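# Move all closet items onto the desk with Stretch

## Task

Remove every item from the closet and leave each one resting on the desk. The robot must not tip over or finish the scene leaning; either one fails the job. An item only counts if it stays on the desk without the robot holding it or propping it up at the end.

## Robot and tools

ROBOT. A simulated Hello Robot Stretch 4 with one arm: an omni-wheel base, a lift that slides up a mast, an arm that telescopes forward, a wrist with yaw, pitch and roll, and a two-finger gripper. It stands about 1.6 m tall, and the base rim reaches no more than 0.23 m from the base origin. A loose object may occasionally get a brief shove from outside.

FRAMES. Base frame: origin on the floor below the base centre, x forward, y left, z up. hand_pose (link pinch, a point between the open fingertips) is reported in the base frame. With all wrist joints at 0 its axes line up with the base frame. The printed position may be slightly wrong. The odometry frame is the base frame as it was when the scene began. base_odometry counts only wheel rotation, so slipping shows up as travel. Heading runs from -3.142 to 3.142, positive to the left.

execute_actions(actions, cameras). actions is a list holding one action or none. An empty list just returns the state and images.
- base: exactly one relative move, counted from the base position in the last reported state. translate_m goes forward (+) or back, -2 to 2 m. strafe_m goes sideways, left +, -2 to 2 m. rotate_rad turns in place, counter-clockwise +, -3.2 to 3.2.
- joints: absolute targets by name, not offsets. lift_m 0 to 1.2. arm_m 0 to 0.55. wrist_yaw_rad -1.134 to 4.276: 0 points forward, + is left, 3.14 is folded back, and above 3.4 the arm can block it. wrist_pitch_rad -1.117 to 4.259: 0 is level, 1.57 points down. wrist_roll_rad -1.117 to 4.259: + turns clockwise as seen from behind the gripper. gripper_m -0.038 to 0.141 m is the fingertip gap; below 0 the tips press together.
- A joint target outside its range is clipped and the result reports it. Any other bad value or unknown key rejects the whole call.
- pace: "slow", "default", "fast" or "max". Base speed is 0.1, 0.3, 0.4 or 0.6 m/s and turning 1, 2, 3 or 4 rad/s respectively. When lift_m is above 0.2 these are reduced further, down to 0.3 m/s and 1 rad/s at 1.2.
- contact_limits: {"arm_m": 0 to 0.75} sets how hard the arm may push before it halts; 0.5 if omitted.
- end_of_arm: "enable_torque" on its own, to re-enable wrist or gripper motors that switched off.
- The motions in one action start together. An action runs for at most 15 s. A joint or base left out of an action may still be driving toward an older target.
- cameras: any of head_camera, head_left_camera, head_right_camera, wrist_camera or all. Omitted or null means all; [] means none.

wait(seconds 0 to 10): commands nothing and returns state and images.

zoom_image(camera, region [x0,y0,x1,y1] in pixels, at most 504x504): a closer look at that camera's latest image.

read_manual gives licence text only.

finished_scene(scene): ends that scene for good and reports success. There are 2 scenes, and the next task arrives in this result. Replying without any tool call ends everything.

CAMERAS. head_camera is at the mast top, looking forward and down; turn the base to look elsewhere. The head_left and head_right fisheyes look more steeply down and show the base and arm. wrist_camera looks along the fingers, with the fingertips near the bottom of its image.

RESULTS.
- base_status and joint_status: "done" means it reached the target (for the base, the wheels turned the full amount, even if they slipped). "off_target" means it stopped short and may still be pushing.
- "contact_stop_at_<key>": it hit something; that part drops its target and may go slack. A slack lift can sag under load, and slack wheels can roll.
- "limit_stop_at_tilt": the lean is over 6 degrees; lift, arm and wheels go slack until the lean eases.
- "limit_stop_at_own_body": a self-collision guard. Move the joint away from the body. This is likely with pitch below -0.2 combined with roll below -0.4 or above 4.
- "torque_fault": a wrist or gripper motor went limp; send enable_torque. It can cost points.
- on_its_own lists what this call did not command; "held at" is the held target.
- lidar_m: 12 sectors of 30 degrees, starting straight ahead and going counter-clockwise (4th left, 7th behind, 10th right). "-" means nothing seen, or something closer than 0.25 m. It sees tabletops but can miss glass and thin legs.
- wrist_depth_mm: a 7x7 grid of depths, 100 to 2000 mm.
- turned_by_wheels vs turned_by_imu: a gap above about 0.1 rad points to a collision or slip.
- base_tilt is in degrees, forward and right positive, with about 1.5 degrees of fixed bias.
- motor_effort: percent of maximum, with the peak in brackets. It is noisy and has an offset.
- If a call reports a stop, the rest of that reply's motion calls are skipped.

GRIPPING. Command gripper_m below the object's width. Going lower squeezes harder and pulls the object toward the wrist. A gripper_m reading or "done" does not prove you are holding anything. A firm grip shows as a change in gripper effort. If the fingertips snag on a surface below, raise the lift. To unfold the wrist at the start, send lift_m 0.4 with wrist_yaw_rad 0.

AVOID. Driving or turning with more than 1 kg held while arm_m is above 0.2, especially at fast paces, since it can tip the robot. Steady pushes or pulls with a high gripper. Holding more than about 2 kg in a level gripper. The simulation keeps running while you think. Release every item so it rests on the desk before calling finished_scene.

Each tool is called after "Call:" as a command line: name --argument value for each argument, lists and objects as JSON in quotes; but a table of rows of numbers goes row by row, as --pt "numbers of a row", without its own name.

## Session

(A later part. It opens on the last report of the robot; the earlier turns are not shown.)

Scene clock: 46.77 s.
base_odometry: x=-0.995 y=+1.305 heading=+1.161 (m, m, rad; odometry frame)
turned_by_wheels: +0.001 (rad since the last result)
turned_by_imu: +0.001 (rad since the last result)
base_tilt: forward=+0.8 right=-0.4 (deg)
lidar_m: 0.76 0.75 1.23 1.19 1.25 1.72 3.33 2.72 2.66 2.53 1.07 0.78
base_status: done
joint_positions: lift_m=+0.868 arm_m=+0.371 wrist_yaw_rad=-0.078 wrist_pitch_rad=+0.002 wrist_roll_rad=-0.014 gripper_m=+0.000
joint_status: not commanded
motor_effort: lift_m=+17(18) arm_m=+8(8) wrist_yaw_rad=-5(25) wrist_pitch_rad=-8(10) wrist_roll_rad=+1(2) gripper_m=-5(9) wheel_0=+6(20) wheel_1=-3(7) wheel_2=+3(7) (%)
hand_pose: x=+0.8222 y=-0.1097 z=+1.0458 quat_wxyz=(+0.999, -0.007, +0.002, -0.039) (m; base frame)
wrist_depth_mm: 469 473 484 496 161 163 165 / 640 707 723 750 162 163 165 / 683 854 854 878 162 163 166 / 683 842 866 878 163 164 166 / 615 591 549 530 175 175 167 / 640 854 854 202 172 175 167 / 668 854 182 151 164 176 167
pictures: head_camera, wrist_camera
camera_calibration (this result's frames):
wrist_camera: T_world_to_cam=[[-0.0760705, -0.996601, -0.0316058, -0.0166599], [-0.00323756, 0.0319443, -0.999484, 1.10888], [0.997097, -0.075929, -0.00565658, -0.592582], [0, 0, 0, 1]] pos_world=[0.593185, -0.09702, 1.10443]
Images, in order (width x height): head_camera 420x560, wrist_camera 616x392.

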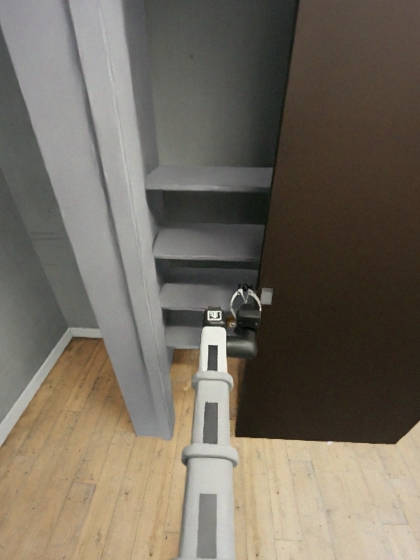

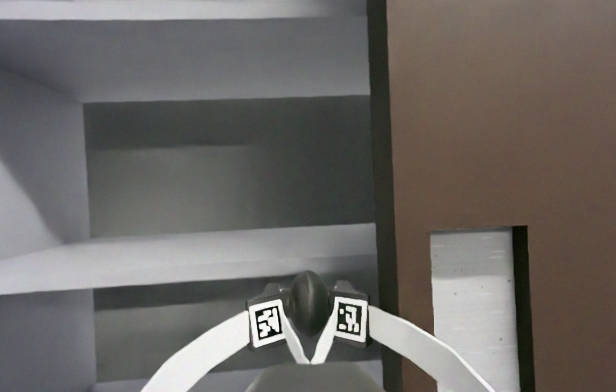

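Call:
execute_actions --actions '[{"base": {"strafe_m": -0.4}, "pace": "slow"}]'

Scene clock: 53.63 s.
base_odometry: x=-0.629 y=+1.146 heading=+1.162 (m, m, rad; odometry frame)
turned_by_wheels: +0.000 (rad since the last result)
turned_by_imu: +0.001 (rad since the last result)
base_tilt: forward=+0.9 right=-0.5 (deg)
lidar_m: 0.72 0.95 1.06 1.56 1.66 2.32 3.33 2.73 2.26 2.13 1.06 0.77
base_status: done
joint_positions: lift_m=+0.868 arm_m=+0.371 wrist_yaw_rad=-0.078 wrist_pitch_rad=+0.002 wrist_roll_rad=-0.014 gripper_m=+0.000
joint_status: not commanded
motor_effort: lift_m=+17(17) arm_m=+8(8) wrist_yaw_rad=-6(21) wrist_pitch_rad=-9(9) wrist_roll_rad=+1(1) gripper_m=-7(8) wheel_0=+6(19) wheel_1=-2(4) wheel_2=+2(2) (%)
hand_pose: x=+0.8223 y=-0.1095 z=+1.0458 quat_wxyz=(+0.999, -0.007, +0.002, -0.039) (m; base frame)
wrist_depth_mm: 477 473 484 500 155 156 158 / 691 707 723 750 156 157 158 / 842 842 854 866 160 157 158 / 831 842 854 854 163 157 159 / 654 564 554 530 168 169 160 / 831 854 854 202 170 169 160 / 854 842 788 150 163 170 160
pictures: head_camera, head_left_camera, head_right_camera, wrist_camera
camera_calibration (this result's frames):
wrist_camera: T_world_to_cam=[[-0.0753856, -0.996653, -0.0316056, -0.0170305], [-0.00325951, 0.0319419, -0.999484, 1.10889], [0.997149, -0.0752437, -0.00565656, -0.592617], [0, 0, 0, 1]] pos_world=[0.593258, -0.0969844, 1.10443]
Images, in order (width x height): head_camera 420x560, head_left_camera 420x672, head_right_camera 420x672, wrist_camera 616x392.

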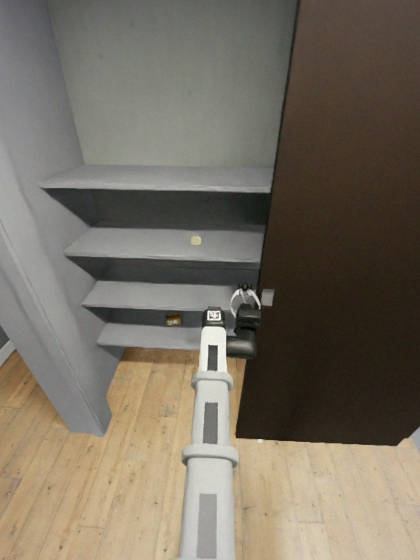

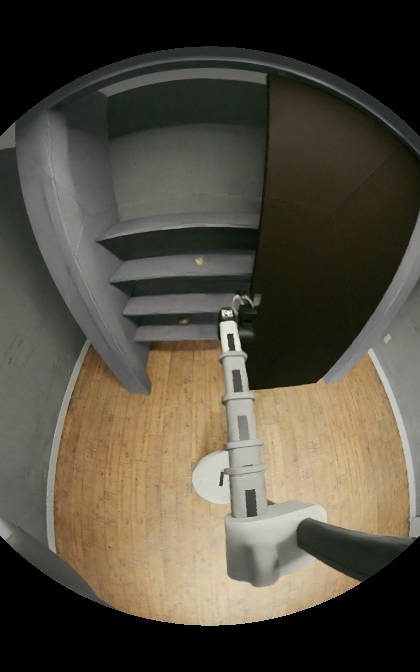

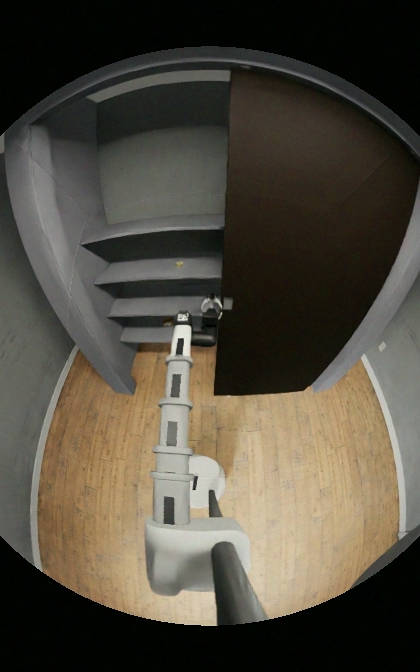

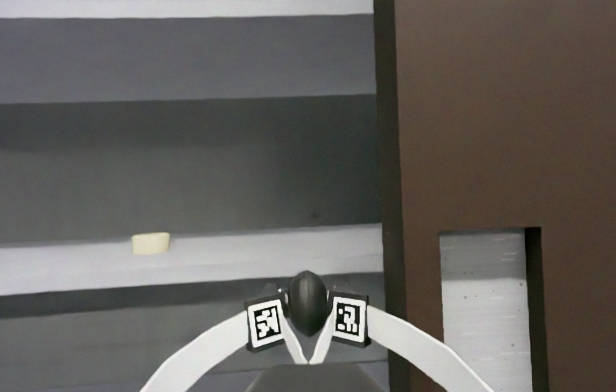

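Call:
execute_actions --actions '[{"base": {"strafe_m": 0.18}, "joints": {"arm_m": 0.2, "lift_m": 0.995, "wrist_yaw_rad": 0.0, "wrist_pitch_rad": 0.35, "gripper_m": 0.1}, "pace": "fast"}]' --cameras '["wrist_camera", "head_camera"]'

Call:
execute_actions --actions '[{"base": {"translate_m": 0.36}, "pace": "fast"}]' --cameras '["wrist_camera", "head_camera"]'

Scene clock: 56.10 s.
base_odometry: x=-0.794 y=+1.217 heading=+1.162 (m, m, rad; odometry frame)
turned_by_wheels: +0.000 (rad since the last result)
turned_by_imu: -0.001 (rad since the last result)
base_tilt: forward=+1.0 right=-0.5 (deg)
lidar_m: 1.06 0.86 1.48 1.41 1.47 2.04 3.34 2.74 2.41 2.30 1.05 0.81
base_status: done
joint_positions: lift_m=+0.995 arm_m=+0.201 wrist_yaw_rad=+0.000 wrist_pitch_rad=+0.352 wrist_roll_rad=-0.014 gripper_m=+0.100
joint_status: all done
motor_effort: lift_m=+25(25) arm_m=-8(10) wrist_yaw_rad=+2(5) wrist_pitch_rad=-10(5) wrist_roll_rad=+1(0) gripper_m=+3(7) wheel_0=+0(10) wheel_1=+0(12) wheel_2=+0(3) (%)
hand_pose: x=+0.6432 y=-0.0875 z=+1.0734 quat_wxyz=(+0.985, -0.007, +0.175, +0.001) (m; base frame)
wrist_depth_mm: 917 931 946 946 931 946 931 / 931 976 991 991 976 976 991 / 831 878 842 820 778 741 654 / 854 1078 1078 1078 1078 1078 707 / 904 1008 991 991 960 946 364 / 820 809 223 820 204 759 373 / 904 1025 1008 146 1025 976 387
pictures: head_camera, wrist_camera
camera_calibration (this result's frames):
wrist_camera: T_world_to_cam=[[-0.00907146, -0.999497, -0.0303853, -0.0519053], [-0.347903, 0.0316428, -0.936997, 1.28975], [0.937487, 0.00207119, -0.348015, 0.000455413], [0, 0, 0, 1]] pos_world=[0.447809, -0.0926914, 1.20707]
Images, in order (width x height): head_camera 420x560, wrist_camera 616x392.

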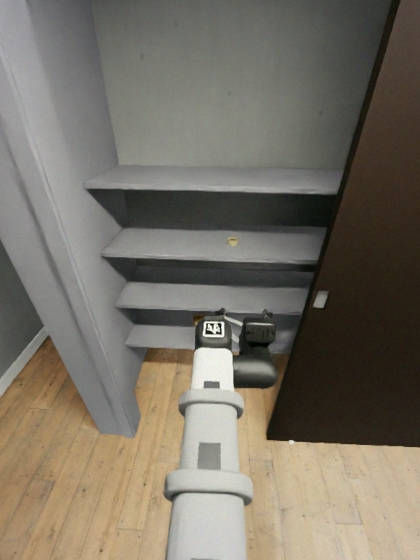

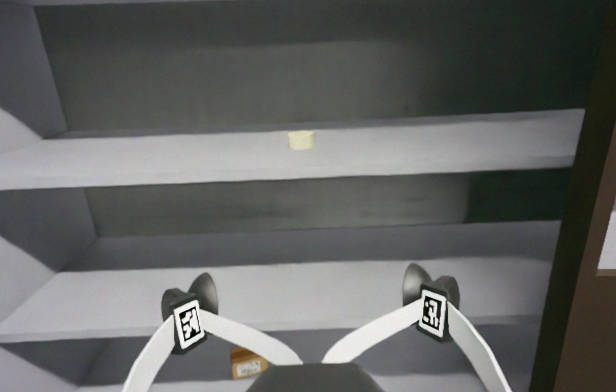

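Scene clock: 58.57 s.
base_odometry: x=-0.651 y=+1.548 heading=+1.162 (m, m, rad; odometry frame)
turned_by_wheels: +0.000 (rad since the last result)
turned_by_imu: -0.001 (rad since the last result)
base_tilt: forward=+0.9 right=-0.4 (deg)
lidar_m: 0.69 0.62 0.56 1.37 1.47 2.03 3.76 3.14 2.40 1.43 0.55 0.50
base_status: done
joint_positions: lift_m=+0.995 arm_m=+0.201 wrist_yaw_rad=+0.000 wrist_pitch_rad=+0.352 wrist_roll_rad=-0.014 gripper_m=+0.100
joint_status: not commanded
motor_effort: lift_m=+25(25) arm_m=-8(9) wrist_yaw_rad=+1(1) wrist_pitch_rad=-8(8) wrist_roll_rad=+0(2) gripper_m=+0(2) wheel_0=+1(8) wheel_1=+3(4) wheel_2=-1(10) (%)
hand_pose: x=+0.6431 y=-0.0875 z=+1.0734 quat_wxyz=(+0.985, -0.007, +0.175, +0.001) (m; base frame)
wrist_depth_mm: 609 615 609 609 615 609 615 / 634 640 634 640 634 640 640 / 668 668 661 668 661 668 668 / 554 539 521 512 500 484 477 / 399 389 382 373 366 362 355 / 322 319 224 319 203 309 309 / 676 647 627 147 640 609 627
pictures: head_camera, wrist_camera
camera_calibration (this result's frames):
wrist_camera: T_world_to_cam=[[-0.0090713, -0.999497, -0.0303851, -0.0519059], [-0.347903, 0.0316426, -0.936997, 1.28973], [0.937487, 0.00207129, -0.348015, 0.000501195], [0, 0, 0, 1]] pos_world=[0.44776, -0.0926913, 1.20707]
Images, in order (width x height): head_camera 420x560, wrist_camera 616x392.

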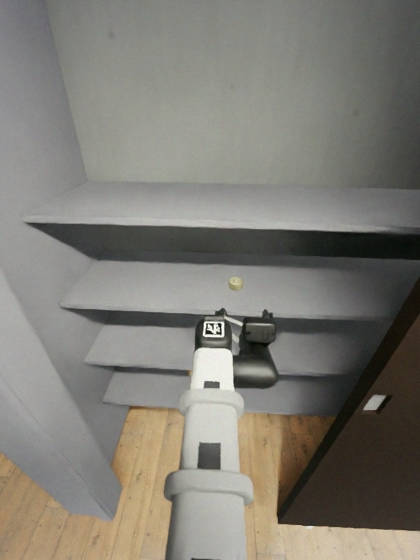

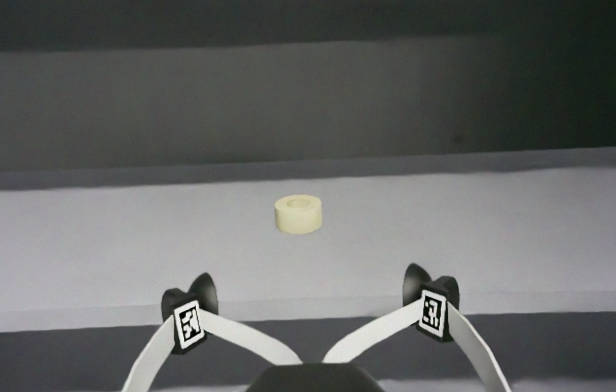

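Call:
execute_actions --actions '[{"joints": {"arm_m": 0.39, "wrist_yaw_rad": 0.04, "lift_m": 0.975}, "contact_limits": {"arm_m": 0.2}}]' --cameras '["wrist_camera"]'

Scene clock: 61.07 s.
base_odometry: x=-0.651 y=+1.548 heading=+1.162 (m, m, rad; odometry frame)
turned_by_wheels: +0.000 (rad since the last result)
turned_by_imu: -0.001 (rad since the last result)
base_tilt: forward=+0.8 right=-0.5 (deg)
lidar_m: 0.69 0.61 0.58 1.40 1.48 2.01 3.75 3.16 2.41 1.40 0.52 0.49
base_status: not commanded
joint_positions: lift_m=+0.975 arm_m=+0.389 wrist_yaw_rad=+0.040 wrist_pitch_rad=+0.352 wrist_roll_rad=-0.014 gripper_m=+0.100
joint_status: all done
motor_effort: lift_m=+17(24) arm_m=+8(7) wrist_yaw_rad=+1(7) wrist_pitch_rad=-9(9) wrist_roll_rad=+2(0) gripper_m=-1(0) wheel_0=+1(1) wheel_1=+3(3) wheel_2=-1(0) (%)
contact_limits: arm_m 0.2
hand_pose: x=+0.8335 y=-0.0765 z=+1.0540 quat_wxyz=(+0.984, -0.010, +0.175, +0.021) (m; base frame)
wrist_depth_mm: 445 445 442 436 433 427 427 / 469 469 462 455 452 449 449 / 492 488 488 484 477 473 469 / 496 480 469 455 445 436 421 / 357 347 340 334 329 324 319 / 279 272 224 232 204 246 254 / 228 217 213 146 214 206 212
pictures: wrist_camera
camera_calibration (this result's frames):
wrist_camera: T_world_to_cam=[[0.0310529, -0.999056, -0.0303854, -0.0732444], [-0.348865, 0.0176547, -0.937007, 1.33717], [0.936658, 0.0396972, -0.347988, -0.181198], [0, 0, 0, 1]] pos_world=[0.638489, -0.0895896, 1.18766]
Images, in order (width x height): wrist_camera 616x392.

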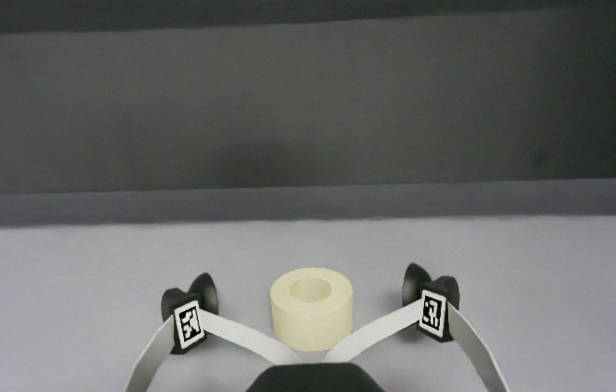

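Call:
execute_actions --actions '[{"joints": {"arm_m": 0.399, "lift_m": 0.972, "gripper_m": 0.012}, "contact_limits": {"arm_m": 0.2}}]' --cameras '["wrist_camera"]'

Scene clock: 63.17 s.
base_odometry: x=-0.651 y=+1.548 heading=+1.162 (m, m, rad; odometry frame)
turned_by_wheels: +0.000 (rad since the last result)
turned_by_imu: -0.001 (rad since the last result)
base_tilt: forward=+1.0 right=-0.6 (deg)
lidar_m: 0.69 0.59 0.58 1.39 1.48 2.03 3.71 3.14 2.41 1.41 0.56 0.51
base_status: not commanded
joint_positions: lift_m=+0.972 arm_m=+0.398 wrist_yaw_rad=+0.040 wrist_pitch_rad=+0.352 wrist_roll_rad=-0.014 gripper_m=+0.012
joint_status: all done
motor_effort: lift_m=+18(16) arm_m=+8(8) wrist_yaw_rad=+1(0) wrist_pitch_rad=-9(9) wrist_roll_rad=+1(1) gripper_m=-23(23) wheel_0=+1(1) wheel_1=+3(3) wheel_2=+0(0) (%)
contact_limits: arm_m 0.2
hand_pose: x=+0.8425 y=-0.0765 z=+1.0510 quat_wxyz=(+0.984, -0.010, +0.175, +0.021) (m; base frame)
wrist_depth_mm: 442 436 433 430 424 424 418 / 462 455 452 449 445 439 439 / 488 480 480 473 466 462 459 / 492 469 462 445 436 427 415 / 349 342 334 327 320 315 312 / 273 266 207 220 195 252 250 / 224 205 203 204 203 164 207
pictures: wrist_camera
camera_calibration (this result's frames):
wrist_camera: T_world_to_cam=[[0.0310458, -0.999056, -0.0303854, -0.0736117], [-0.348865, 0.0176572, -0.937007, 1.33748], [0.936659, 0.0396905, -0.347988, -0.190679], [0, 0, 0, 1]] pos_world=[0.647486, -0.0895902, 1.18464]
Images, in order (width x height): wrist_camera 616x392.

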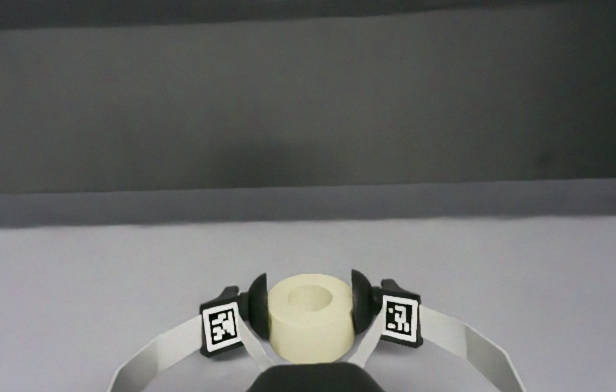

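Call:
execute_actions --actions '[{"joints": {"lift_m": 0.99}}]' --cameras '[]'

Call:
execute_actions --actions '[{"base": {"translate_m": -0.3}, "joints": {"arm_m": 0.0}, "pace": "max"}]' --cameras '["wrist_camera", "head_camera"]'

Call:
execute_actions --actions '[{"base": {"rotate_rad": -2.74}, "joints": {"lift_m": 0.3}, "pace": "max"}]' --cameras '["wrist_camera", "head_camera"]'

Scene clock: 64.47 s.
base_odometry: x=-0.651 y=+1.548 heading=+1.162 (m, m, rad; odometry frame)
turned_by_wheels: +0.000 (rad since the last result)
turned_by_imu: -0.001 (rad since the last result)
base_tilt: forward=+0.9 right=-0.4 (deg)
lidar_m: 0.70 0.60 0.58 1.39 1.47 2.07 3.71 3.14 2.42 1.38 0.57 0.49
base_status: not commanded
joint_positions: lift_m=+0.990 arm_m=+0.398 wrist_yaw_rad=+0.040 wrist_pitch_rad=+0.352 wrist_roll_rad=-0.014 gripper_m=+0.012
joint_status: all done
motor_effort: lift_m=+25(21) arm_m=+8(8) wrist_yaw_rad=+1(1) wrist_pitch_rad=-8(9) wrist_roll_rad=+1(1) gripper_m=-18(18) wheel_0=+1(1) wheel_1=+3(3) wheel_2=-1(0) (%)
hand_pose: x=+0.8425 y=-0.0765 z=+1.0684 quat_wxyz=(+0.984, -0.010, +0.175, +0.021) (m; base frame)
wrist_depth_mm: 439 436 430 427 424 421 418 / 459 455 452 449 442 439 436 / 488 484 477 469 466 459 459 / 504 496 492 488 484 473 459 / 387 379 370 364 355 351 343 / 303 297 206 219 194 278 274 / 248 228 225 204 226 164 229
pictures: none
No camera images: the call's "cameras" was empty. Leave "cameras" out to get every camera's image.

Scene clock: 66.73 s.
base_odometry: x=-0.770 y=+1.272 heading=+1.162 (m, m, rad; odometry frame)
turned_by_wheels: +0.000 (rad since the last result)
turned_by_imu: +0.000 (rad since the last result)
base_tilt: forward=+0.8 right=-0.4 (deg)
lidar_m: 1.00 0.80 1.43 1.40 1.49 2.05 3.40 2.83 2.45 2.31 0.98 0.75
base_status: done
joint_positions: lift_m=+0.990 arm_m=+0.001 wrist_yaw_rad=+0.040 wrist_pitch_rad=+0.353 wrist_roll_rad=-0.014 gripper_m=+0.012
joint_status: all done
motor_effort: lift_m=+25(25) arm_m=-8(9) wrist_yaw_rad=+1(1) wrist_pitch_rad=-11(9) wrist_roll_rad=+2(1) gripper_m=-20(20) wheel_0=-1(7) wheel_1=-3(8) wheel_2=+1(13) (%)
hand_pose: x=+0.4463 y=-0.0766 z=+1.0682 quat_wxyz=(+0.984, -0.010, +0.175, +0.021) (m; base frame)
wrist_depth_mm: 891 1078 1078 1060 1060 1025 397 / 878 1118 1098 1098 1118 1078 413 / 831 991 960 904 960 904 430 / 866 1229 1229 1205 1205 1182 462 / 866 1025 1008 991 960 891 480 / 854 1138 207 219 193 1118 508 / 854 1008 991 204 991 164 539
pictures: head_camera, wrist_camera
camera_calibration (this result's frames):
wrist_camera: T_world_to_cam=[[0.030748, -0.999065, -0.0303802, -0.060741], [-0.349417, 0.0177329, -0.936799, 1.21549], [0.936463, 0.0394201, -0.348545, 0.18704], [0, 0, 0, 1]] pos_world=[0.251426, -0.0896115, 1.20202]
Images, in order (width x height): head_camera 420x560, wrist_camera 616x392.

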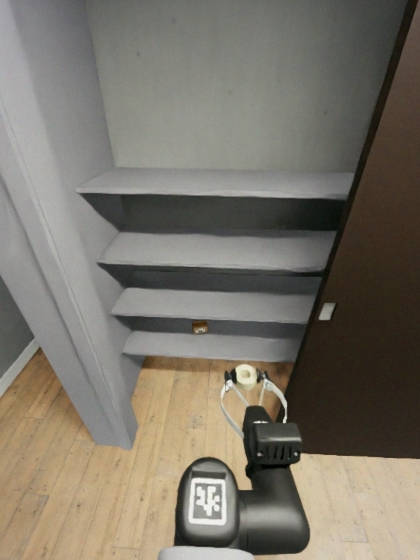

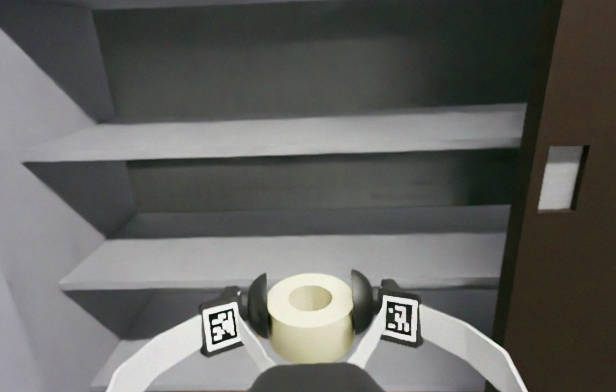

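Scene clock: 69.70 s.
base_odometry: x=-0.770 y=+1.272 heading=-1.577 (m, m, rad; odometry frame)
turned_by_wheels: -2.739 (rad since the last result)
turned_by_imu: -2.677 (rad since the last result)
base_tilt: forward=+0.7 right=-0.4 (deg)
lidar_m: 2.64 2.51 2.29 1.10 0.74 1.00 0.81 0.87 1.41 1.42 1.81 3.02
base_status: done
joint_positions: lift_m=+0.300 arm_m=+0.001 wrist_yaw_rad=+0.040 wrist_pitch_rad=+0.353 wrist_roll_rad=-0.014 gripper_m=+0.012
joint_status: all done
motor_effort: lift_m=+18(23) arm_m=-8(8) wrist_yaw_rad=+0(2) wrist_pitch_rad=-10(10) wrist_roll_rad=+1(0) gripper_m=-19(19) wheel_0=+2(6) wheel_1=+4(6) wheel_2=+4(9) (%)
hand_pose: x=+0.4464 y=-0.0765 z=+0.3788 quat_wxyz=(+0.984, -0.010, +0.175, +0.021) (m; base frame)
wrist_depth_mm: - - - - - - - / - - - - - - - / - - - - - - 1983 / 1499 1464 1430 1366 1336 1308 1281 / 1098 1060 1042 1025 1008 976 960 / 842 842 206 219 195 788 778 / 699 647 640 204 634 164 647
pictures: head_camera, wrist_camera
camera_calibration (this result's frames):
wrist_camera: T_world_to_cam=[[0.0309599, -0.999059, -0.030376, -0.0817266], [-0.349348, 0.0176579, -0.936827, 0.569576], [0.936481, 0.0396158, -0.348472, -0.0533193], [0, 0, 0, 1]] pos_world=[0.251443, -0.0895949, 0.512531]
Images, in order (width x height): head_camera 420x560, wrist_camera 616x392.

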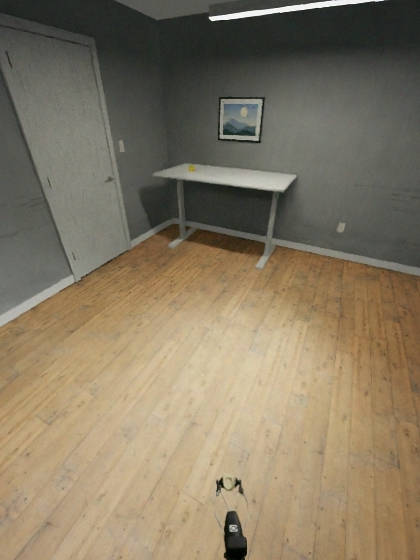

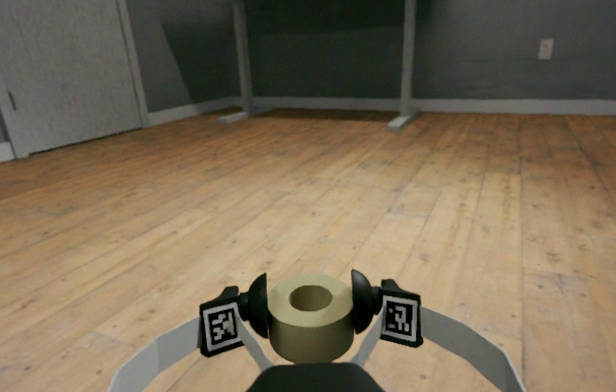

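Call:
execute_actions --actions '[{"base": {"translate_m": 2.0}, "joints": {"lift_m": 0.97, "arm_m": 0.548}, "pace": "max"}]' --cameras '["wrist_camera", "head_camera"]'

Scene clock: 76.20 s.
base_odometry: x=-0.783 y=-0.727 heading=-1.577 (m, m, rad; odometry frame)
turned_by_wheels: +0.000 (rad since the last result)
turned_by_imu: -0.004 (rad since the last result)
base_tilt: forward=+0.8 right=-0.4 (deg)
lidar_m: 0.74 0.95 1.50 1.51 2.00 2.47 2.53 2.39 2.22 2.28 0.81 0.72
base_status: done
joint_positions: lift_m=+0.970 arm_m=+0.546 wrist_yaw_rad=+0.040 wrist_pitch_rad=+0.352 wrist_roll_rad=-0.014 gripper_m=+0.012
joint_status: all done
motor_effort: lift_m=+23(31) arm_m=+8(9) wrist_yaw_rad=+0(1) wrist_pitch_rad=-8(10) wrist_roll_rad=-1(2) gripper_m=-19(19) wheel_0=-1(10) wheel_1=+2(7) wheel_2=+1(16) (%)
hand_pose: x=+0.9913 y=-0.0765 z=+1.0485 quat_wxyz=(+0.984, -0.010, +0.175, +0.021) (m; base frame)
wrist_depth_mm: 1118 976 891 798 715 661 627 / 1160 1060 931 831 750 691 640 / 1182 1042 960 866 798 723 668 / 591 661 634 621 615 591 580 / 484 473 462 455 445 439 430 / 379 373 206 219 194 349 343 / 310 282 283 204 283 164 287
pictures: head_camera, wrist_camera
camera_calibration (this result's frames):
wrist_camera: T_world_to_cam=[[0.0312187, -0.999051, -0.0303786, -0.0784396], [-0.349094, 0.0175809, -0.936923, 1.3872], [0.936568, 0.0398545, -0.348213, -0.330649], [0, 0, 0, 1]] pos_world=[0.796386, -0.0895755, 1.18218]
Images, in order (width x height): head_camera 420x560, wrist_camera 616x392.

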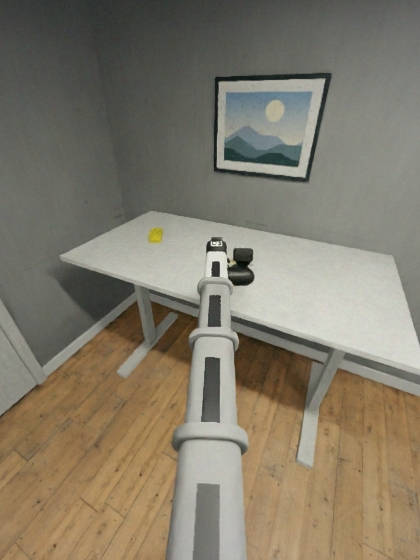

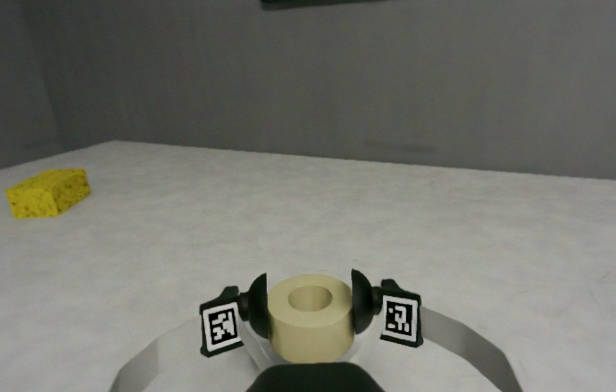

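Call:
execute_actions --actions '[{"joints": {"lift_m": 0.908}, "pace": "slow"}]' --cameras '[]'

Scene clock: 77.90 s.
base_odometry: x=-0.783 y=-0.727 heading=-1.577 (m, m, rad; odometry frame)
turned_by_wheels: +0.000 (rad since the last result)
turned_by_imu: -0.001 (rad since the last result)
base_tilt: forward=+0.8 right=-0.3 (deg)
lidar_m: 0.76 0.98 1.49 1.50 2.00 2.49 2.53 2.39 2.23 2.29 0.81 0.74
base_status: not commanded
joint_positions: lift_m=+0.908 arm_m=+0.546 wrist_yaw_rad=+0.040 wrist_pitch_rad=+0.352 wrist_roll_rad=-0.014 gripper_m=+0.012
joint_status: all done
motor_effort: lift_m=+17(20) arm_m=+8(8) wrist_yaw_rad=+0(0) wrist_pitch_rad=-9(9) wrist_roll_rad=+1(0) gripper_m=-18(21) wheel_0=-1(0) wheel_1=+2(2) wheel_2=+1(1) (%)
hand_pose: x=+0.9913 y=-0.0765 z=+0.9869 quat_wxyz=(+0.984, -0.010, +0.175, +0.021) (m; base frame)
wrist_depth_mm: 1098 991 891 798 732 668 621 / 1160 1060 946 842 768 691 634 / 634 788 750 723 683 661 647 / 488 480 466 452 442 430 421 / 355 345 340 330 325 320 314 / 276 271 207 217 195 254 251 / 226 206 206 204 206 164 210
pictures: none
No camera images: the call's "cameras" was empty. Leave "cameras" out to get every camera's image.

Call:
execute_actions --actions '[{"joints": {"lift_m": 0.906, "gripper_m": 0.08}}]' --cameras '["wrist_camera"]'

Scene clock: 79.57 s.
base_odometry: x=-0.783 y=-0.727 heading=-1.577 (m, m, rad; odometry frame)
turned_by_wheels: +0.000 (rad since the last result)
turned_by_imu: -0.001 (rad since the last result)
base_tilt: forward=+0.9 right=-0.4 (deg)
lidar_m: 0.75 0.97 1.49 1.53 2.00 2.48 2.52 2.40 2.22 2.27 0.78 0.72
base_status: not commanded
joint_positions: lift_m=+0.906 arm_m=+0.546 wrist_yaw_rad=+0.040 wrist_pitch_rad=+0.352 wrist_roll_rad=-0.014 gripper_m=+0.080
joint_status: all done
motor_effort: lift_m=+18(19) arm_m=+8(8) wrist_yaw_rad=+0(0) wrist_pitch_rad=-8(10) wrist_roll_rad=+0(1) gripper_m=-3(19) wheel_0=-1(1) wheel_1=+2(2) wheel_2=+1(1) (%)
hand_pose: x=+0.9913 y=-0.0765 z=+0.9849 quat_wxyz=(+0.984, -0.010, +0.175, +0.021) (m; base frame)
wrist_depth_mm: 1118 991 866 788 732 661 621 / 1160 1060 931 842 759 699 634 / 627 768 732 715 676 647 627 / 480 477 462 449 436 424 415 / 349 342 332 327 322 315 310 / 273 267 214 220 200 251 248 / 224 213 209 145 210 196 208
pictures: wrist_camera
camera_calibration (this result's frames):
wrist_camera: T_world_to_cam=[[0.0312189, -0.999051, -0.0303786, -0.080371], [-0.349094, 0.0175808, -0.936923, 1.32764], [0.936568, 0.0398546, -0.348213, -0.352789], [0, 0, 0, 1]] pos_world=[0.796392, -0.0895754, 1.11861]
Images, in order (width x height): wrist_camera 616x392.

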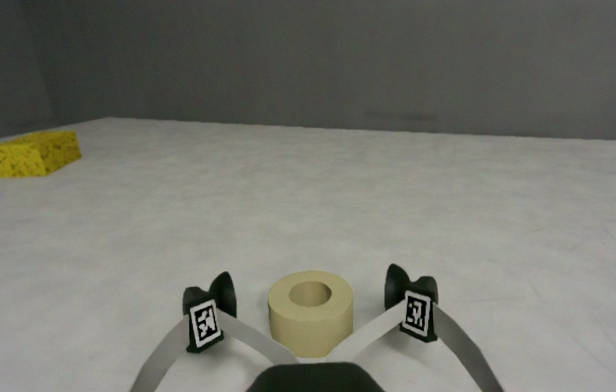

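Call:
execute_actions --actions '[{"base": {"translate_m": -0.45}, "joints": {"lift_m": 0.92, "arm_m": 0.0}, "pace": "max"}]' --cameras '[]'

Call:
execute_actions --actions '[{"base": {"rotate_rad": 3.162}, "joints": {"lift_m": 0.25, "wrist_yaw_rad": -0.4}, "pace": "max"}]' --cameras '["wrist_camera", "head_camera"]'

Scene clock: 83.43 s.
base_odometry: x=-0.780 y=-0.278 heading=-1.578 (m, m, rad; odometry frame)
turned_by_wheels: +0.000 (rad since the last result)
turned_by_imu: -0.001 (rad since the last result)
base_tilt: forward=+0.9 right=-0.4 (deg)
lidar_m: 1.17 1.50 1.66 1.75 2.23 2.07 2.37 2.19 2.04 2.09 2.08 1.14
base_status: done
joint_positions: lift_m=+0.920 arm_m=+0.001 wrist_yaw_rad=+0.040 wrist_pitch_rad=+0.352 wrist_roll_rad=-0.014 gripper_m=+0.080
joint_status: all done
motor_effort: lift_m=+24(22) arm_m=-8(9) wrist_yaw_rad=+2(1) wrist_pitch_rad=-9(10) wrist_roll_rad=+1(1) gripper_m=+0(1) wheel_0=-1(7) wheel_1=-3(9) wheel_2=+2(14) (%)
hand_pose: x=+0.4464 y=-0.0766 z=+0.9984 quat_wxyz=(+0.984, -0.010, +0.175, +0.021) (m; base frame)
wrist_depth_mm: 1576 1921 1921 1756 1576 1430 1336 / 1537 1808 1921 1708 1576 1430 1366 / 1618 1921 - 1808 1661 1098 866 / 1661 - - - 1756 1576 1464 / 1708 - - - 1863 1661 1537 / 1661 1808 215 1756 199 1661 1576 / 1576 1464 1430 145 1430 1366 1430
pictures: none
No camera images: the call's "cameras" was empty. Leave "cameras" out to get every camera's image.

Scene clock: 86.43 s.
base_odometry: x=-0.780 y=-0.278 heading=+1.584 (m, m, rad; odometry frame)
turned_by_wheels: +3.161 (rad since the last result)
turned_by_imu: +3.087 (rad since the last result)
base_tilt: forward=+0.9 right=-0.4 (deg)
lidar_m: 2.32 2.17 2.03 2.09 2.09 1.14 1.18 1.53 1.68 1.75 2.18 2.08
base_status: done
joint_positions: lift_m=+0.250 arm_m=+0.001 wrist_yaw_rad=-0.400 wrist_pitch_rad=+0.352 wrist_roll_rad=-0.014 gripper_m=+0.080
joint_status: all done
motor_effort: lift_m=+19(23) arm_m=-8(8) wrist_yaw_rad=-1(8) wrist_pitch_rad=-9(10) wrist_roll_rad=+0(0) gripper_m=-1(3) wheel_0=-3(8) wheel_1=-4(10) wheel_2=-4(10) (%)
hand_pose: x=+0.3877 y=-0.1859 z=+0.3288 quat_wxyz=(+0.965, +0.028, +0.173, -0.194) (m; base frame)
wrist_depth_mm: 1708 - - 1708 1708 1661 - / 1756 - - 1808 1708 1756 - / 1863 - - 1863 1756 1808 1756 / 1366 1308 1281 1281 1229 1182 1182 / 991 960 931 917 904 891 866 / 768 750 215 723 200 707 707 / 634 603 591 145 591 559 585
pictures: head_camera, wrist_camera
camera_calibration (this result's frames):
wrist_camera: T_world_to_cam=[[-0.397016, -0.917309, -0.0303803, -0.00950606], [-0.308316, 0.164472, -0.936958, 0.515645], [0.864477, -0.362621, -0.348119, -0.0584516], [0, 0, 0, 1]] pos_world=[0.205737, -0.114725, 0.462501]
Images, in order (width x height): head_camera 420x560, wrist_camera 616x392.

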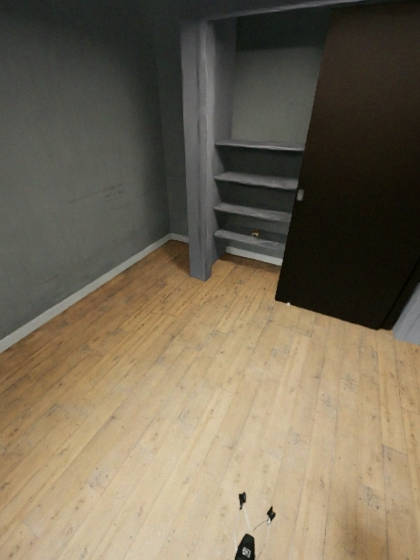

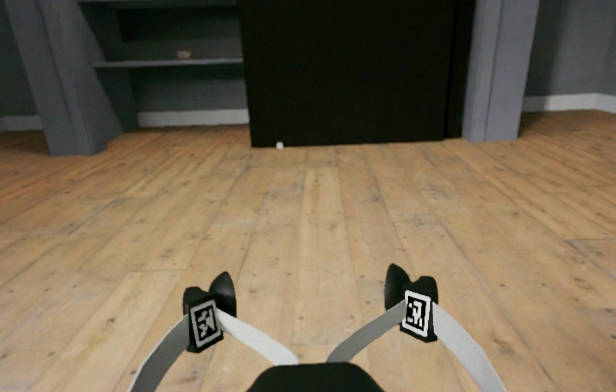

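Call:
execute_actions --actions '[{"base": {"translate_m": 1.88}, "joints": {"lift_m": 0.42, "gripper_m": 0.141}, "pace": "max"}]' --cameras '[]'

Call:
execute_actions --actions '[{"base": {"rotate_rad": -0.422}, "joints": {"wrist_yaw_rad": 0.0, "arm_m": 0.15}}]' --cameras '["wrist_camera", "head_camera"]'

Scene clock: 91.53 s.
base_odometry: x=-0.804 y=+1.602 heading=+1.584 (m, m, rad; odometry frame)
turned_by_wheels: +0.000 (rad since the last result)
turned_by_imu: -0.004 (rad since the last result)
base_tilt: forward=+0.8 right=-0.5 (deg)
lidar_m: 0.47 0.50 1.26 1.29 1.64 3.62 3.70 2.68 2.46 0.62 0.60 0.70
base_status: done
joint_positions: lift_m=+0.420 arm_m=+0.001 wrist_yaw_rad=-0.400 wrist_pitch_rad=+0.352 wrist_roll_rad=-0.014 gripper_m=+0.141
joint_status: all done
motor_effort: lift_m=+23(27) arm_m=-8(8) wrist_yaw_rad=+1(1) wrist_pitch_rad=-9(10) wrist_roll_rad=+0(3) gripper_m=+0(3) wheel_0=+2(8) wheel_1=+0(10) wheel_2=+1(18) (%)
hand_pose: x=+0.3877 y=-0.1860 z=+0.4985 quat_wxyz=(+0.965, +0.028, +0.173, -0.194) (m; base frame)
wrist_depth_mm: 597 809 820 809 798 798 798 / 585 842 854 854 854 842 842 / 580 831 891 878 866 866 878 / 574 640 627 615 603 580 574 / 539 778 991 976 991 960 976 / 574 213 1025 991 991 204 960 / 569 732 831 148 809 778 798
pictures: none
No camera images: the call's "cameras" was empty. Leave "cameras" out to get every camera's image.

Scene clock: 93.03 s.
base_odometry: x=-0.804 y=+1.602 heading=+1.163 (m, m, rad; odometry frame)
turned_by_wheels: -0.421 (rad since the last result)
turned_by_imu: -0.412 (rad since the last result)
base_tilt: forward=+0.9 right=-0.4 (deg)
lidar_m: 0.68 0.47 0.55 1.26 1.32 1.81 3.72 3.15 2.57 1.54 0.59 0.72
base_status: done
joint_positions: lift_m=+0.420 arm_m=+0.149 wrist_yaw_rad=+0.000 wrist_pitch_rad=+0.352 wrist_roll_rad=-0.014 gripper_m=+0.141
joint_status: all done
motor_effort: lift_m=+23(23) arm_m=+8(7) wrist_yaw_rad=+1(11) wrist_pitch_rad=-8(9) wrist_roll_rad=+1(0) gripper_m=+2(0) wheel_0=+2(6) wheel_1=+3(9) wheel_2=+4(10) (%)
hand_pose: x=+0.5902 y=-0.0875 z=+0.4985 quat_wxyz=(+0.985, -0.007, +0.175, +0.001) (m; base frame)
wrist_depth_mm: 661 676 668 661 654 668 668 / 676 691 691 699 699 699 691 / 707 732 732 732 732 732 723 / 640 647 621 535 591 580 569 / 473 466 455 445 439 427 424 / 389 212 377 382 375 204 842 / 699 798 842 148 820 788 788
pictures: head_camera, wrist_camera
camera_calibration (this result's frames):
wrist_camera: T_world_to_cam=[[-0.00911626, -0.999497, -0.0303811, -0.0698409], [-0.347923, 0.0316544, -0.936989, 0.732692], [0.937479, 0.00202843, -0.348036, -0.149931], [0, 0, 0, 1]] pos_world=[0.394841, -0.0926945, 0.632221]
Images, in order (width x height): head_camera 420x560, wrist_camera 616x392.

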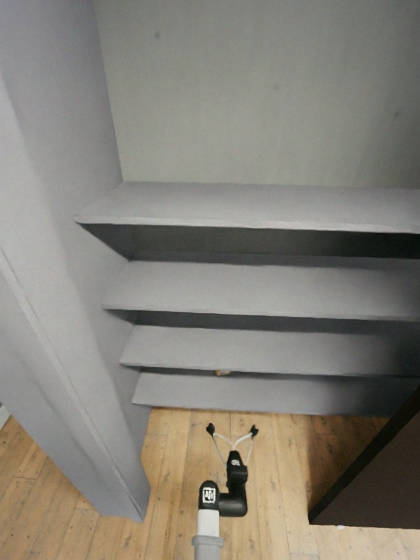

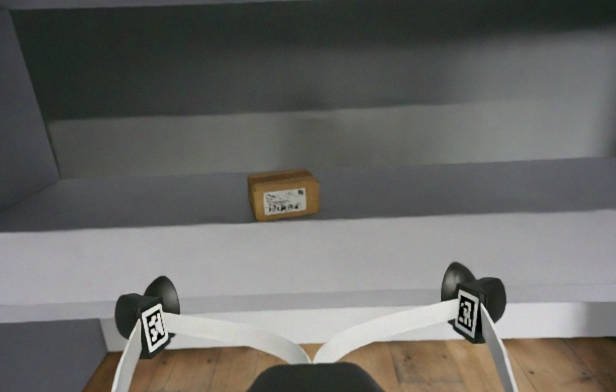

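Call:
zoom_image --camera "wrist_camera" --region '[225, 150, 345, 240]'

Region (225, 150, 345, 240) of wrist_camera's 616x392 image, scaled by 4.200; it fills the top 378 rows of this view, and the rest is white.

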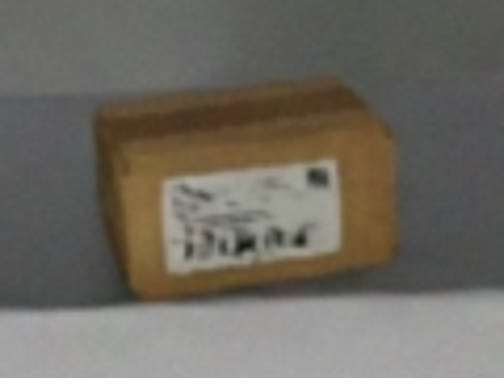

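Call:
execute_actions --actions '[{"joints": {"arm_m": 0.42, "wrist_yaw_rad": 0.125, "lift_m": 0.368}, "contact_limits": {"arm_m": 0.2}}]' --cameras '["wrist_camera"]'

Scene clock: 96.70 s.
base_odometry: x=-0.804 y=+1.602 heading=+1.163 (m, m, rad; odometry frame)
turned_by_wheels: +0.000 (rad since the last result)
turned_by_imu: -0.001 (rad since the last result)
base_tilt: forward=+0.8 right=-0.4 (deg)
lidar_m: 0.70 0.47 0.54 1.24 1.32 1.83 3.72 3.16 2.56 1.52 0.61 0.73
base_status: not commanded
joint_positions: lift_m=+0.368 arm_m=+0.419 wrist_yaw_rad=+0.125 wrist_pitch_rad=+0.352 wrist_roll_rad=-0.014 gripper_m=+0.141
joint_status: all done
motor_effort: lift_m=+18(22) arm_m=+8(8) wrist_yaw_rad=+1(8) wrist_pitch_rad=-9(8) wrist_roll_rad=+1(1) gripper_m=-1(1) wheel_0=+2(2) wheel_1=+3(3) wheel_2=+4(4) (%)
contact_limits: arm_m 0.2
hand_pose: x=+0.8690 y=-0.0530 z=+0.4470 quat_wxyz=(+0.983, -0.018, +0.174, +0.063) (m; base frame)
wrist_depth_mm: 445 430 421 413 402 392 384 / 469 455 442 430 418 410 402 / 500 480 466 452 442 427 418 / 504 488 477 466 452 442 433 / 362 355 343 247 303 329 324 / 281 212 271 250 256 204 258 / 231 214 223 148 218 210 215
pictures: wrist_camera
camera_calibration (this result's frames):
wrist_camera: T_world_to_cam=[[0.115791, -0.992809, -0.0303818, -0.142568], [-0.34907, -0.0120375, -0.937019, 0.778988], [0.929915, 0.119104, -0.347954, -0.416575], [0, 0, 0, 1]] pos_world=[0.675808, -0.0825499, 0.580646]
Images, in order (width x height): wrist_camera 616x392.

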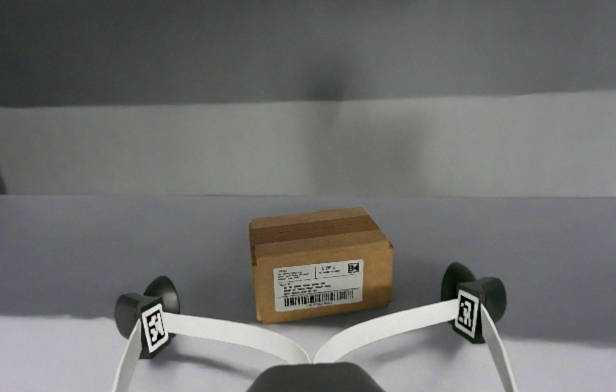

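Call:
execute_actions --actions '[{"joints": {"arm_m": 0.465, "lift_m": 0.365}, "contact_limits": {"arm_m": 0.2}}]' --cameras '["wrist_camera"]'

Call:
execute_actions --actions '[{"joints": {"gripper_m": 0.052}}]' --cameras '["wrist_camera"]'

Scene clock: 98.03 s.
base_odometry: x=-0.804 y=+1.602 heading=+1.163 (m, m, rad; odometry frame)
turned_by_wheels: +0.000 (rad since the last result)
turned_by_imu: -0.001 (rad since the last result)
base_tilt: forward=+1.0 right=-0.4 (deg)
lidar_m: 0.69 0.47 0.55 1.25 1.32 1.84 3.75 3.14 2.57 1.56 0.60 0.74
base_status: not commanded
joint_positions: lift_m=+0.365 arm_m=+0.464 wrist_yaw_rad=+0.125 wrist_pitch_rad=+0.352 wrist_roll_rad=-0.014 gripper_m=+0.141
joint_status: all done
motor_effort: lift_m=+18(20) arm_m=+8(8) wrist_yaw_rad=+1(1) wrist_pitch_rad=-9(9) wrist_roll_rad=+1(1) gripper_m=+0(2) wheel_0=+2(2) wheel_1=+3(3) wheel_2=+4(4) (%)
contact_limits: arm_m 0.2
hand_pose: x=+0.9140 y=-0.0530 z=+0.4440 quat_wxyz=(+0.983, -0.018, +0.174, +0.063) (m; base frame)
wrist_depth_mm: 399 389 379 370 362 351 345 / 421 410 397 387 375 368 359 / 445 430 418 410 394 387 375 / 459 449 439 421 415 402 392 / 355 345 340 232 307 324 317 / 277 212 197 201 206 204 253 / 228 211 213 148 213 205 211
pictures: wrist_camera
camera_calibration (this result's frames):
wrist_camera: T_world_to_cam=[[0.115757, -0.992813, -0.0303818, -0.147848], [-0.349071, -0.0120255, -0.937019, 0.791878], [0.929919, 0.119072, -0.347954, -0.459466], [0, 0, 0, 1]] pos_world=[0.720802, -0.0825529, 0.57764]
Images, in order (width x height): wrist_camera 616x392.

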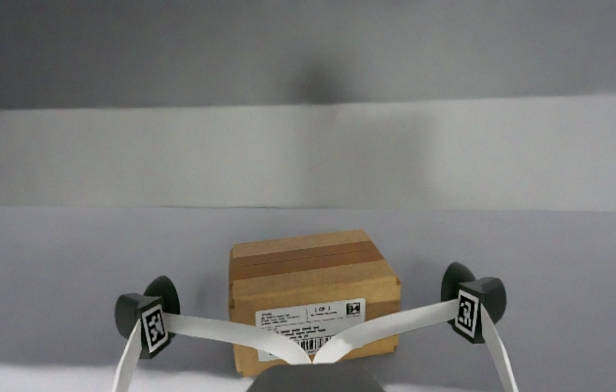

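Scene clock: 99.93 s.
base_odometry: x=-0.804 y=+1.602 heading=+1.163 (m, m, rad; odometry frame)
turned_by_wheels: +0.000 (rad since the last result)
turned_by_imu: -0.001 (rad since the last result)
base_tilt: forward=+0.9 right=-0.5 (deg)
lidar_m: 0.70 0.46 0.54 1.25 1.32 1.83 3.70 3.15 2.56 1.55 0.61 0.75
base_status: not commanded
joint_positions: lift_m=+0.365 arm_m=+0.464 wrist_yaw_rad=+0.125 wrist_pitch_rad=+0.353 wrist_roll_rad=-0.014 gripper_m=+0.052
joint_status: all done
motor_effort: lift_m=+18(18) arm_m=+8(8) wrist_yaw_rad=+1(1) wrist_pitch_rad=-10(12) wrist_roll_rad=+1(0) gripper_m=-20(20) wheel_0=+2(2) wheel_1=+3(3) wheel_2=+4(4) (%)
hand_pose: x=+0.9139 y=-0.0530 z=+0.4438 quat_wxyz=(+0.982, -0.018, +0.175, +0.063) (m; base frame)
wrist_depth_mm: 399 392 379 368 359 349 345 / 421 407 397 387 379 368 357 / 449 433 421 404 397 384 379 / 462 442 433 424 415 402 392 / 353 343 338 224 309 319 314 / 276 270 189 191 192 244 253 / 226 207 200 193 200 198 210
pictures: wrist_camera
camera_calibration (this result's frames):
wrist_camera: T_world_to_cam=[[0.115732, -0.992816, -0.0303741, -0.147836], [-0.34986, -0.0121249, -0.936723, 0.792218], [0.929626, 0.119035, -0.34875, -0.458847], [0, 0, 0, 1]] pos_world=[0.720831, -0.0825493, 0.577576]
Images, in order (width x height): wrist_camera 616x392.

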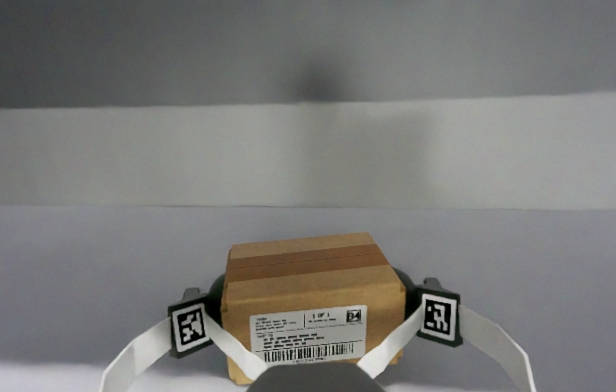

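Call:
execute_actions --actions '[{"joints": {"lift_m": 0.385}}]' --cameras '[]'

Call:
execute_actions --actions '[{"base": {"translate_m": -0.4}, "joints": {"arm_m": 0.0, "wrist_yaw_rad": 0.0}, "pace": "max"}]' --cameras '["wrist_camera", "head_camera"]'

Call:
execute_actions --actions '[{"base": {"rotate_rad": -2.77}, "joints": {"lift_m": 0.3}, "pace": "fast"}]' --cameras '["wrist_camera", "head_camera"]'

Scene clock: 101.37 s.
base_odometry: x=-0.804 y=+1.602 heading=+1.163 (m, m, rad; odometry frame)
turned_by_wheels: +0.000 (rad since the last result)
turned_by_imu: -0.001 (rad since the last result)
base_tilt: forward=+0.9 right=-0.4 (deg)
lidar_m: 0.70 0.47 0.55 1.25 1.32 1.82 3.72 3.13 2.57 1.51 0.61 0.73
base_status: not commanded
joint_positions: lift_m=+0.385 arm_m=+0.464 wrist_yaw_rad=+0.125 wrist_pitch_rad=+0.353 wrist_roll_rad=-0.014 gripper_m=+0.052
joint_status: all done
motor_effort: lift_m=+25(29) arm_m=+8(8) wrist_yaw_rad=+0(1) wrist_pitch_rad=-11(11) wrist_roll_rad=+0(2) gripper_m=-17(23) wheel_0=+2(2) wheel_1=+3(3) wheel_2=+3(4) (%)
hand_pose: x=+0.9139 y=-0.0530 z=+0.4631 quat_wxyz=(+0.982, -0.018, +0.175, +0.063) (m; base frame)
wrist_depth_mm: 399 389 379 370 359 349 343 / 421 407 397 389 377 368 359 / 445 430 418 407 397 384 375 / 469 455 439 427 418 404 397 / 392 384 377 224 345 355 353 / 309 303 189 190 193 272 281 / 254 232 212 194 223 222 236
pictures: none
No camera images: the call's "cameras" was empty. Leave "cameras" out to get every camera's image.

Scene clock: 103.53 s.
base_odometry: x=-0.963 y=+1.235 heading=+1.162 (m, m, rad; odometry frame)
turned_by_wheels: +0.000 (rad since the last result)
turned_by_imu: +0.000 (rad since the last result)
base_tilt: forward=+0.9 right=-0.3 (deg)
lidar_m: 1.09 0.82 1.31 1.26 1.33 1.85 3.26 2.68 2.58 2.45 1.11 0.93
base_status: done
joint_positions: lift_m=+0.385 arm_m=+0.001 wrist_yaw_rad=+0.000 wrist_pitch_rad=+0.354 wrist_roll_rad=-0.014 gripper_m=+0.052
joint_status: all done
motor_effort: lift_m=+24(25) arm_m=-8(8) wrist_yaw_rad=+1(7) wrist_pitch_rad=-12(13) wrist_roll_rad=+0(0) gripper_m=-18(21) wheel_0=-1(7) wheel_1=-1(10) wheel_2=-1(14) (%)
hand_pose: x=+0.4429 y=-0.0875 z=+0.4630 quat_wxyz=(+0.984, -0.007, +0.176, +0.001) (m; base frame)
wrist_depth_mm: 585 1025 1160 1160 1160 1138 1138 / 580 1078 1229 1229 1205 1205 1042 / 574 991 1118 1042 1255 1255 559 / 569 1025 1336 1336 1366 1336 591 / 603 1025 1205 224 1118 1138 621 / 627 891 189 190 192 891 654 / 661 676 462 194 715 715 699
pictures: head_camera, wrist_camera
camera_calibration (this result's frames):
wrist_camera: T_world_to_cam=[[-0.00937032, -0.999495, -0.0303674, -0.0722134], [-0.349306, 0.0317274, -0.936471, 0.648531], [0.936962, 0.0018325, -0.349427, -0.0233651], [0, 0, 0, 1]] pos_world=[0.247752, -0.0927103, 0.596974]
Images, in order (width x height): head_camera 420x560, wrist_camera 616x392.

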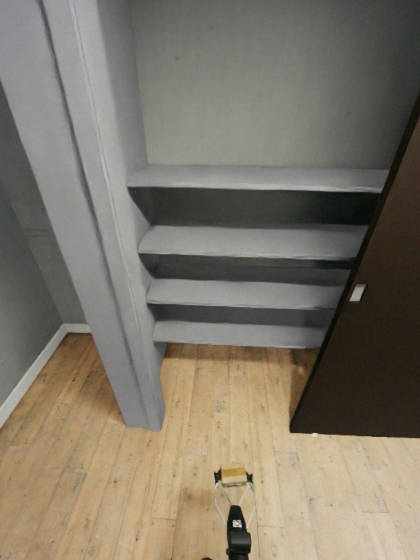

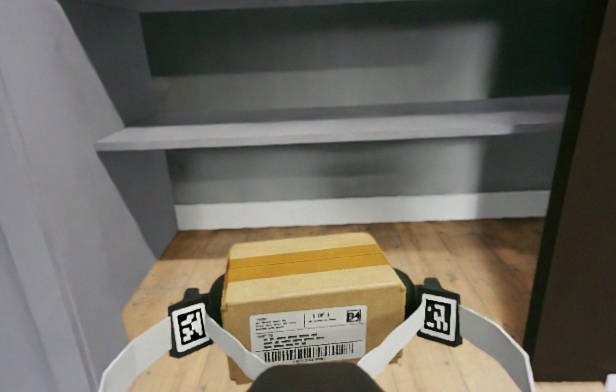

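Scene clock: 105.73 s.
base_odometry: x=-0.963 y=+1.235 heading=-1.607 (m, m, rad; odometry frame)
turned_by_wheels: -2.770 (rad since the last result)
turned_by_imu: -2.707 (rad since the last result)
base_tilt: forward=+0.8 right=-0.4 (deg)
lidar_m: 2.55 2.71 2.44 1.30 0.93 1.10 0.84 1.37 1.27 1.27 1.63 3.23
base_status: done
joint_positions: lift_m=+0.300 arm_m=+0.001 wrist_yaw_rad=+0.000 wrist_pitch_rad=+0.353 wrist_roll_rad=-0.014 gripper_m=+0.052
joint_status: all done
motor_effort: lift_m=+21(24) arm_m=-8(8) wrist_yaw_rad=+0(0) wrist_pitch_rad=-12(13) wrist_roll_rad=+2(1) gripper_m=-19(20) wheel_0=+2(9) wheel_1=+1(12) wheel_2=+1(10) (%)
hand_pose: x=+0.4430 y=-0.0874 z=+0.3783 quat_wxyz=(+0.984, -0.007, +0.176, +0.001) (m; base frame)
wrist_depth_mm: - - - - - - - / - - - - - - - / - - - - - - 1921 / 1499 1464 1430 1430 1366 1308 1281 / 1078 1060 1025 223 946 991 960 / 854 831 188 190 192 750 778 / 707 640 415 193 621 615 654
pictures: head_camera, wrist_camera
camera_calibration (this result's frames):
wrist_camera: T_world_to_cam=[[-0.00890282, -0.999499, -0.030365, -0.0748691], [-0.348971, 0.0315625, -0.936602, 0.569161], [0.937091, 0.0022581, -0.349078, -0.0531892], [0, 0, 0, 1]] pos_world=[0.247797, -0.0926757, 0.512236]
Images, in order (width x height): head_camera 420x560, wrist_camera 616x392.

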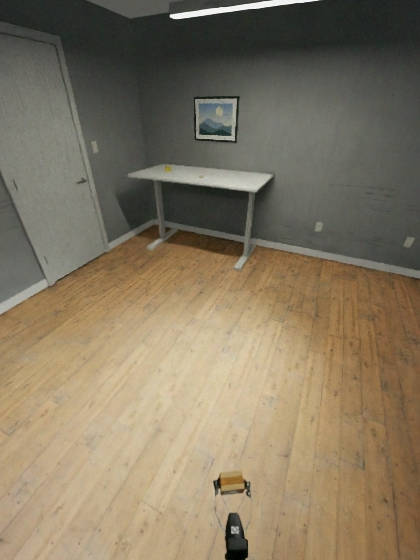

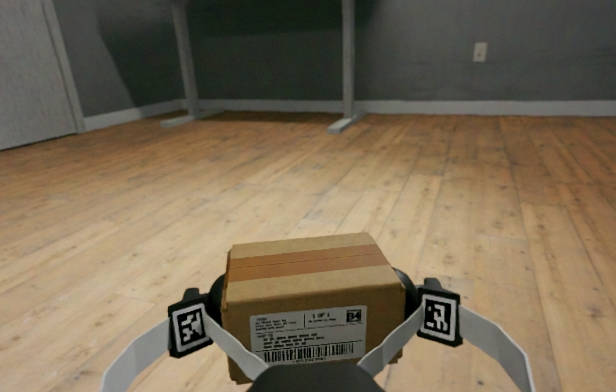

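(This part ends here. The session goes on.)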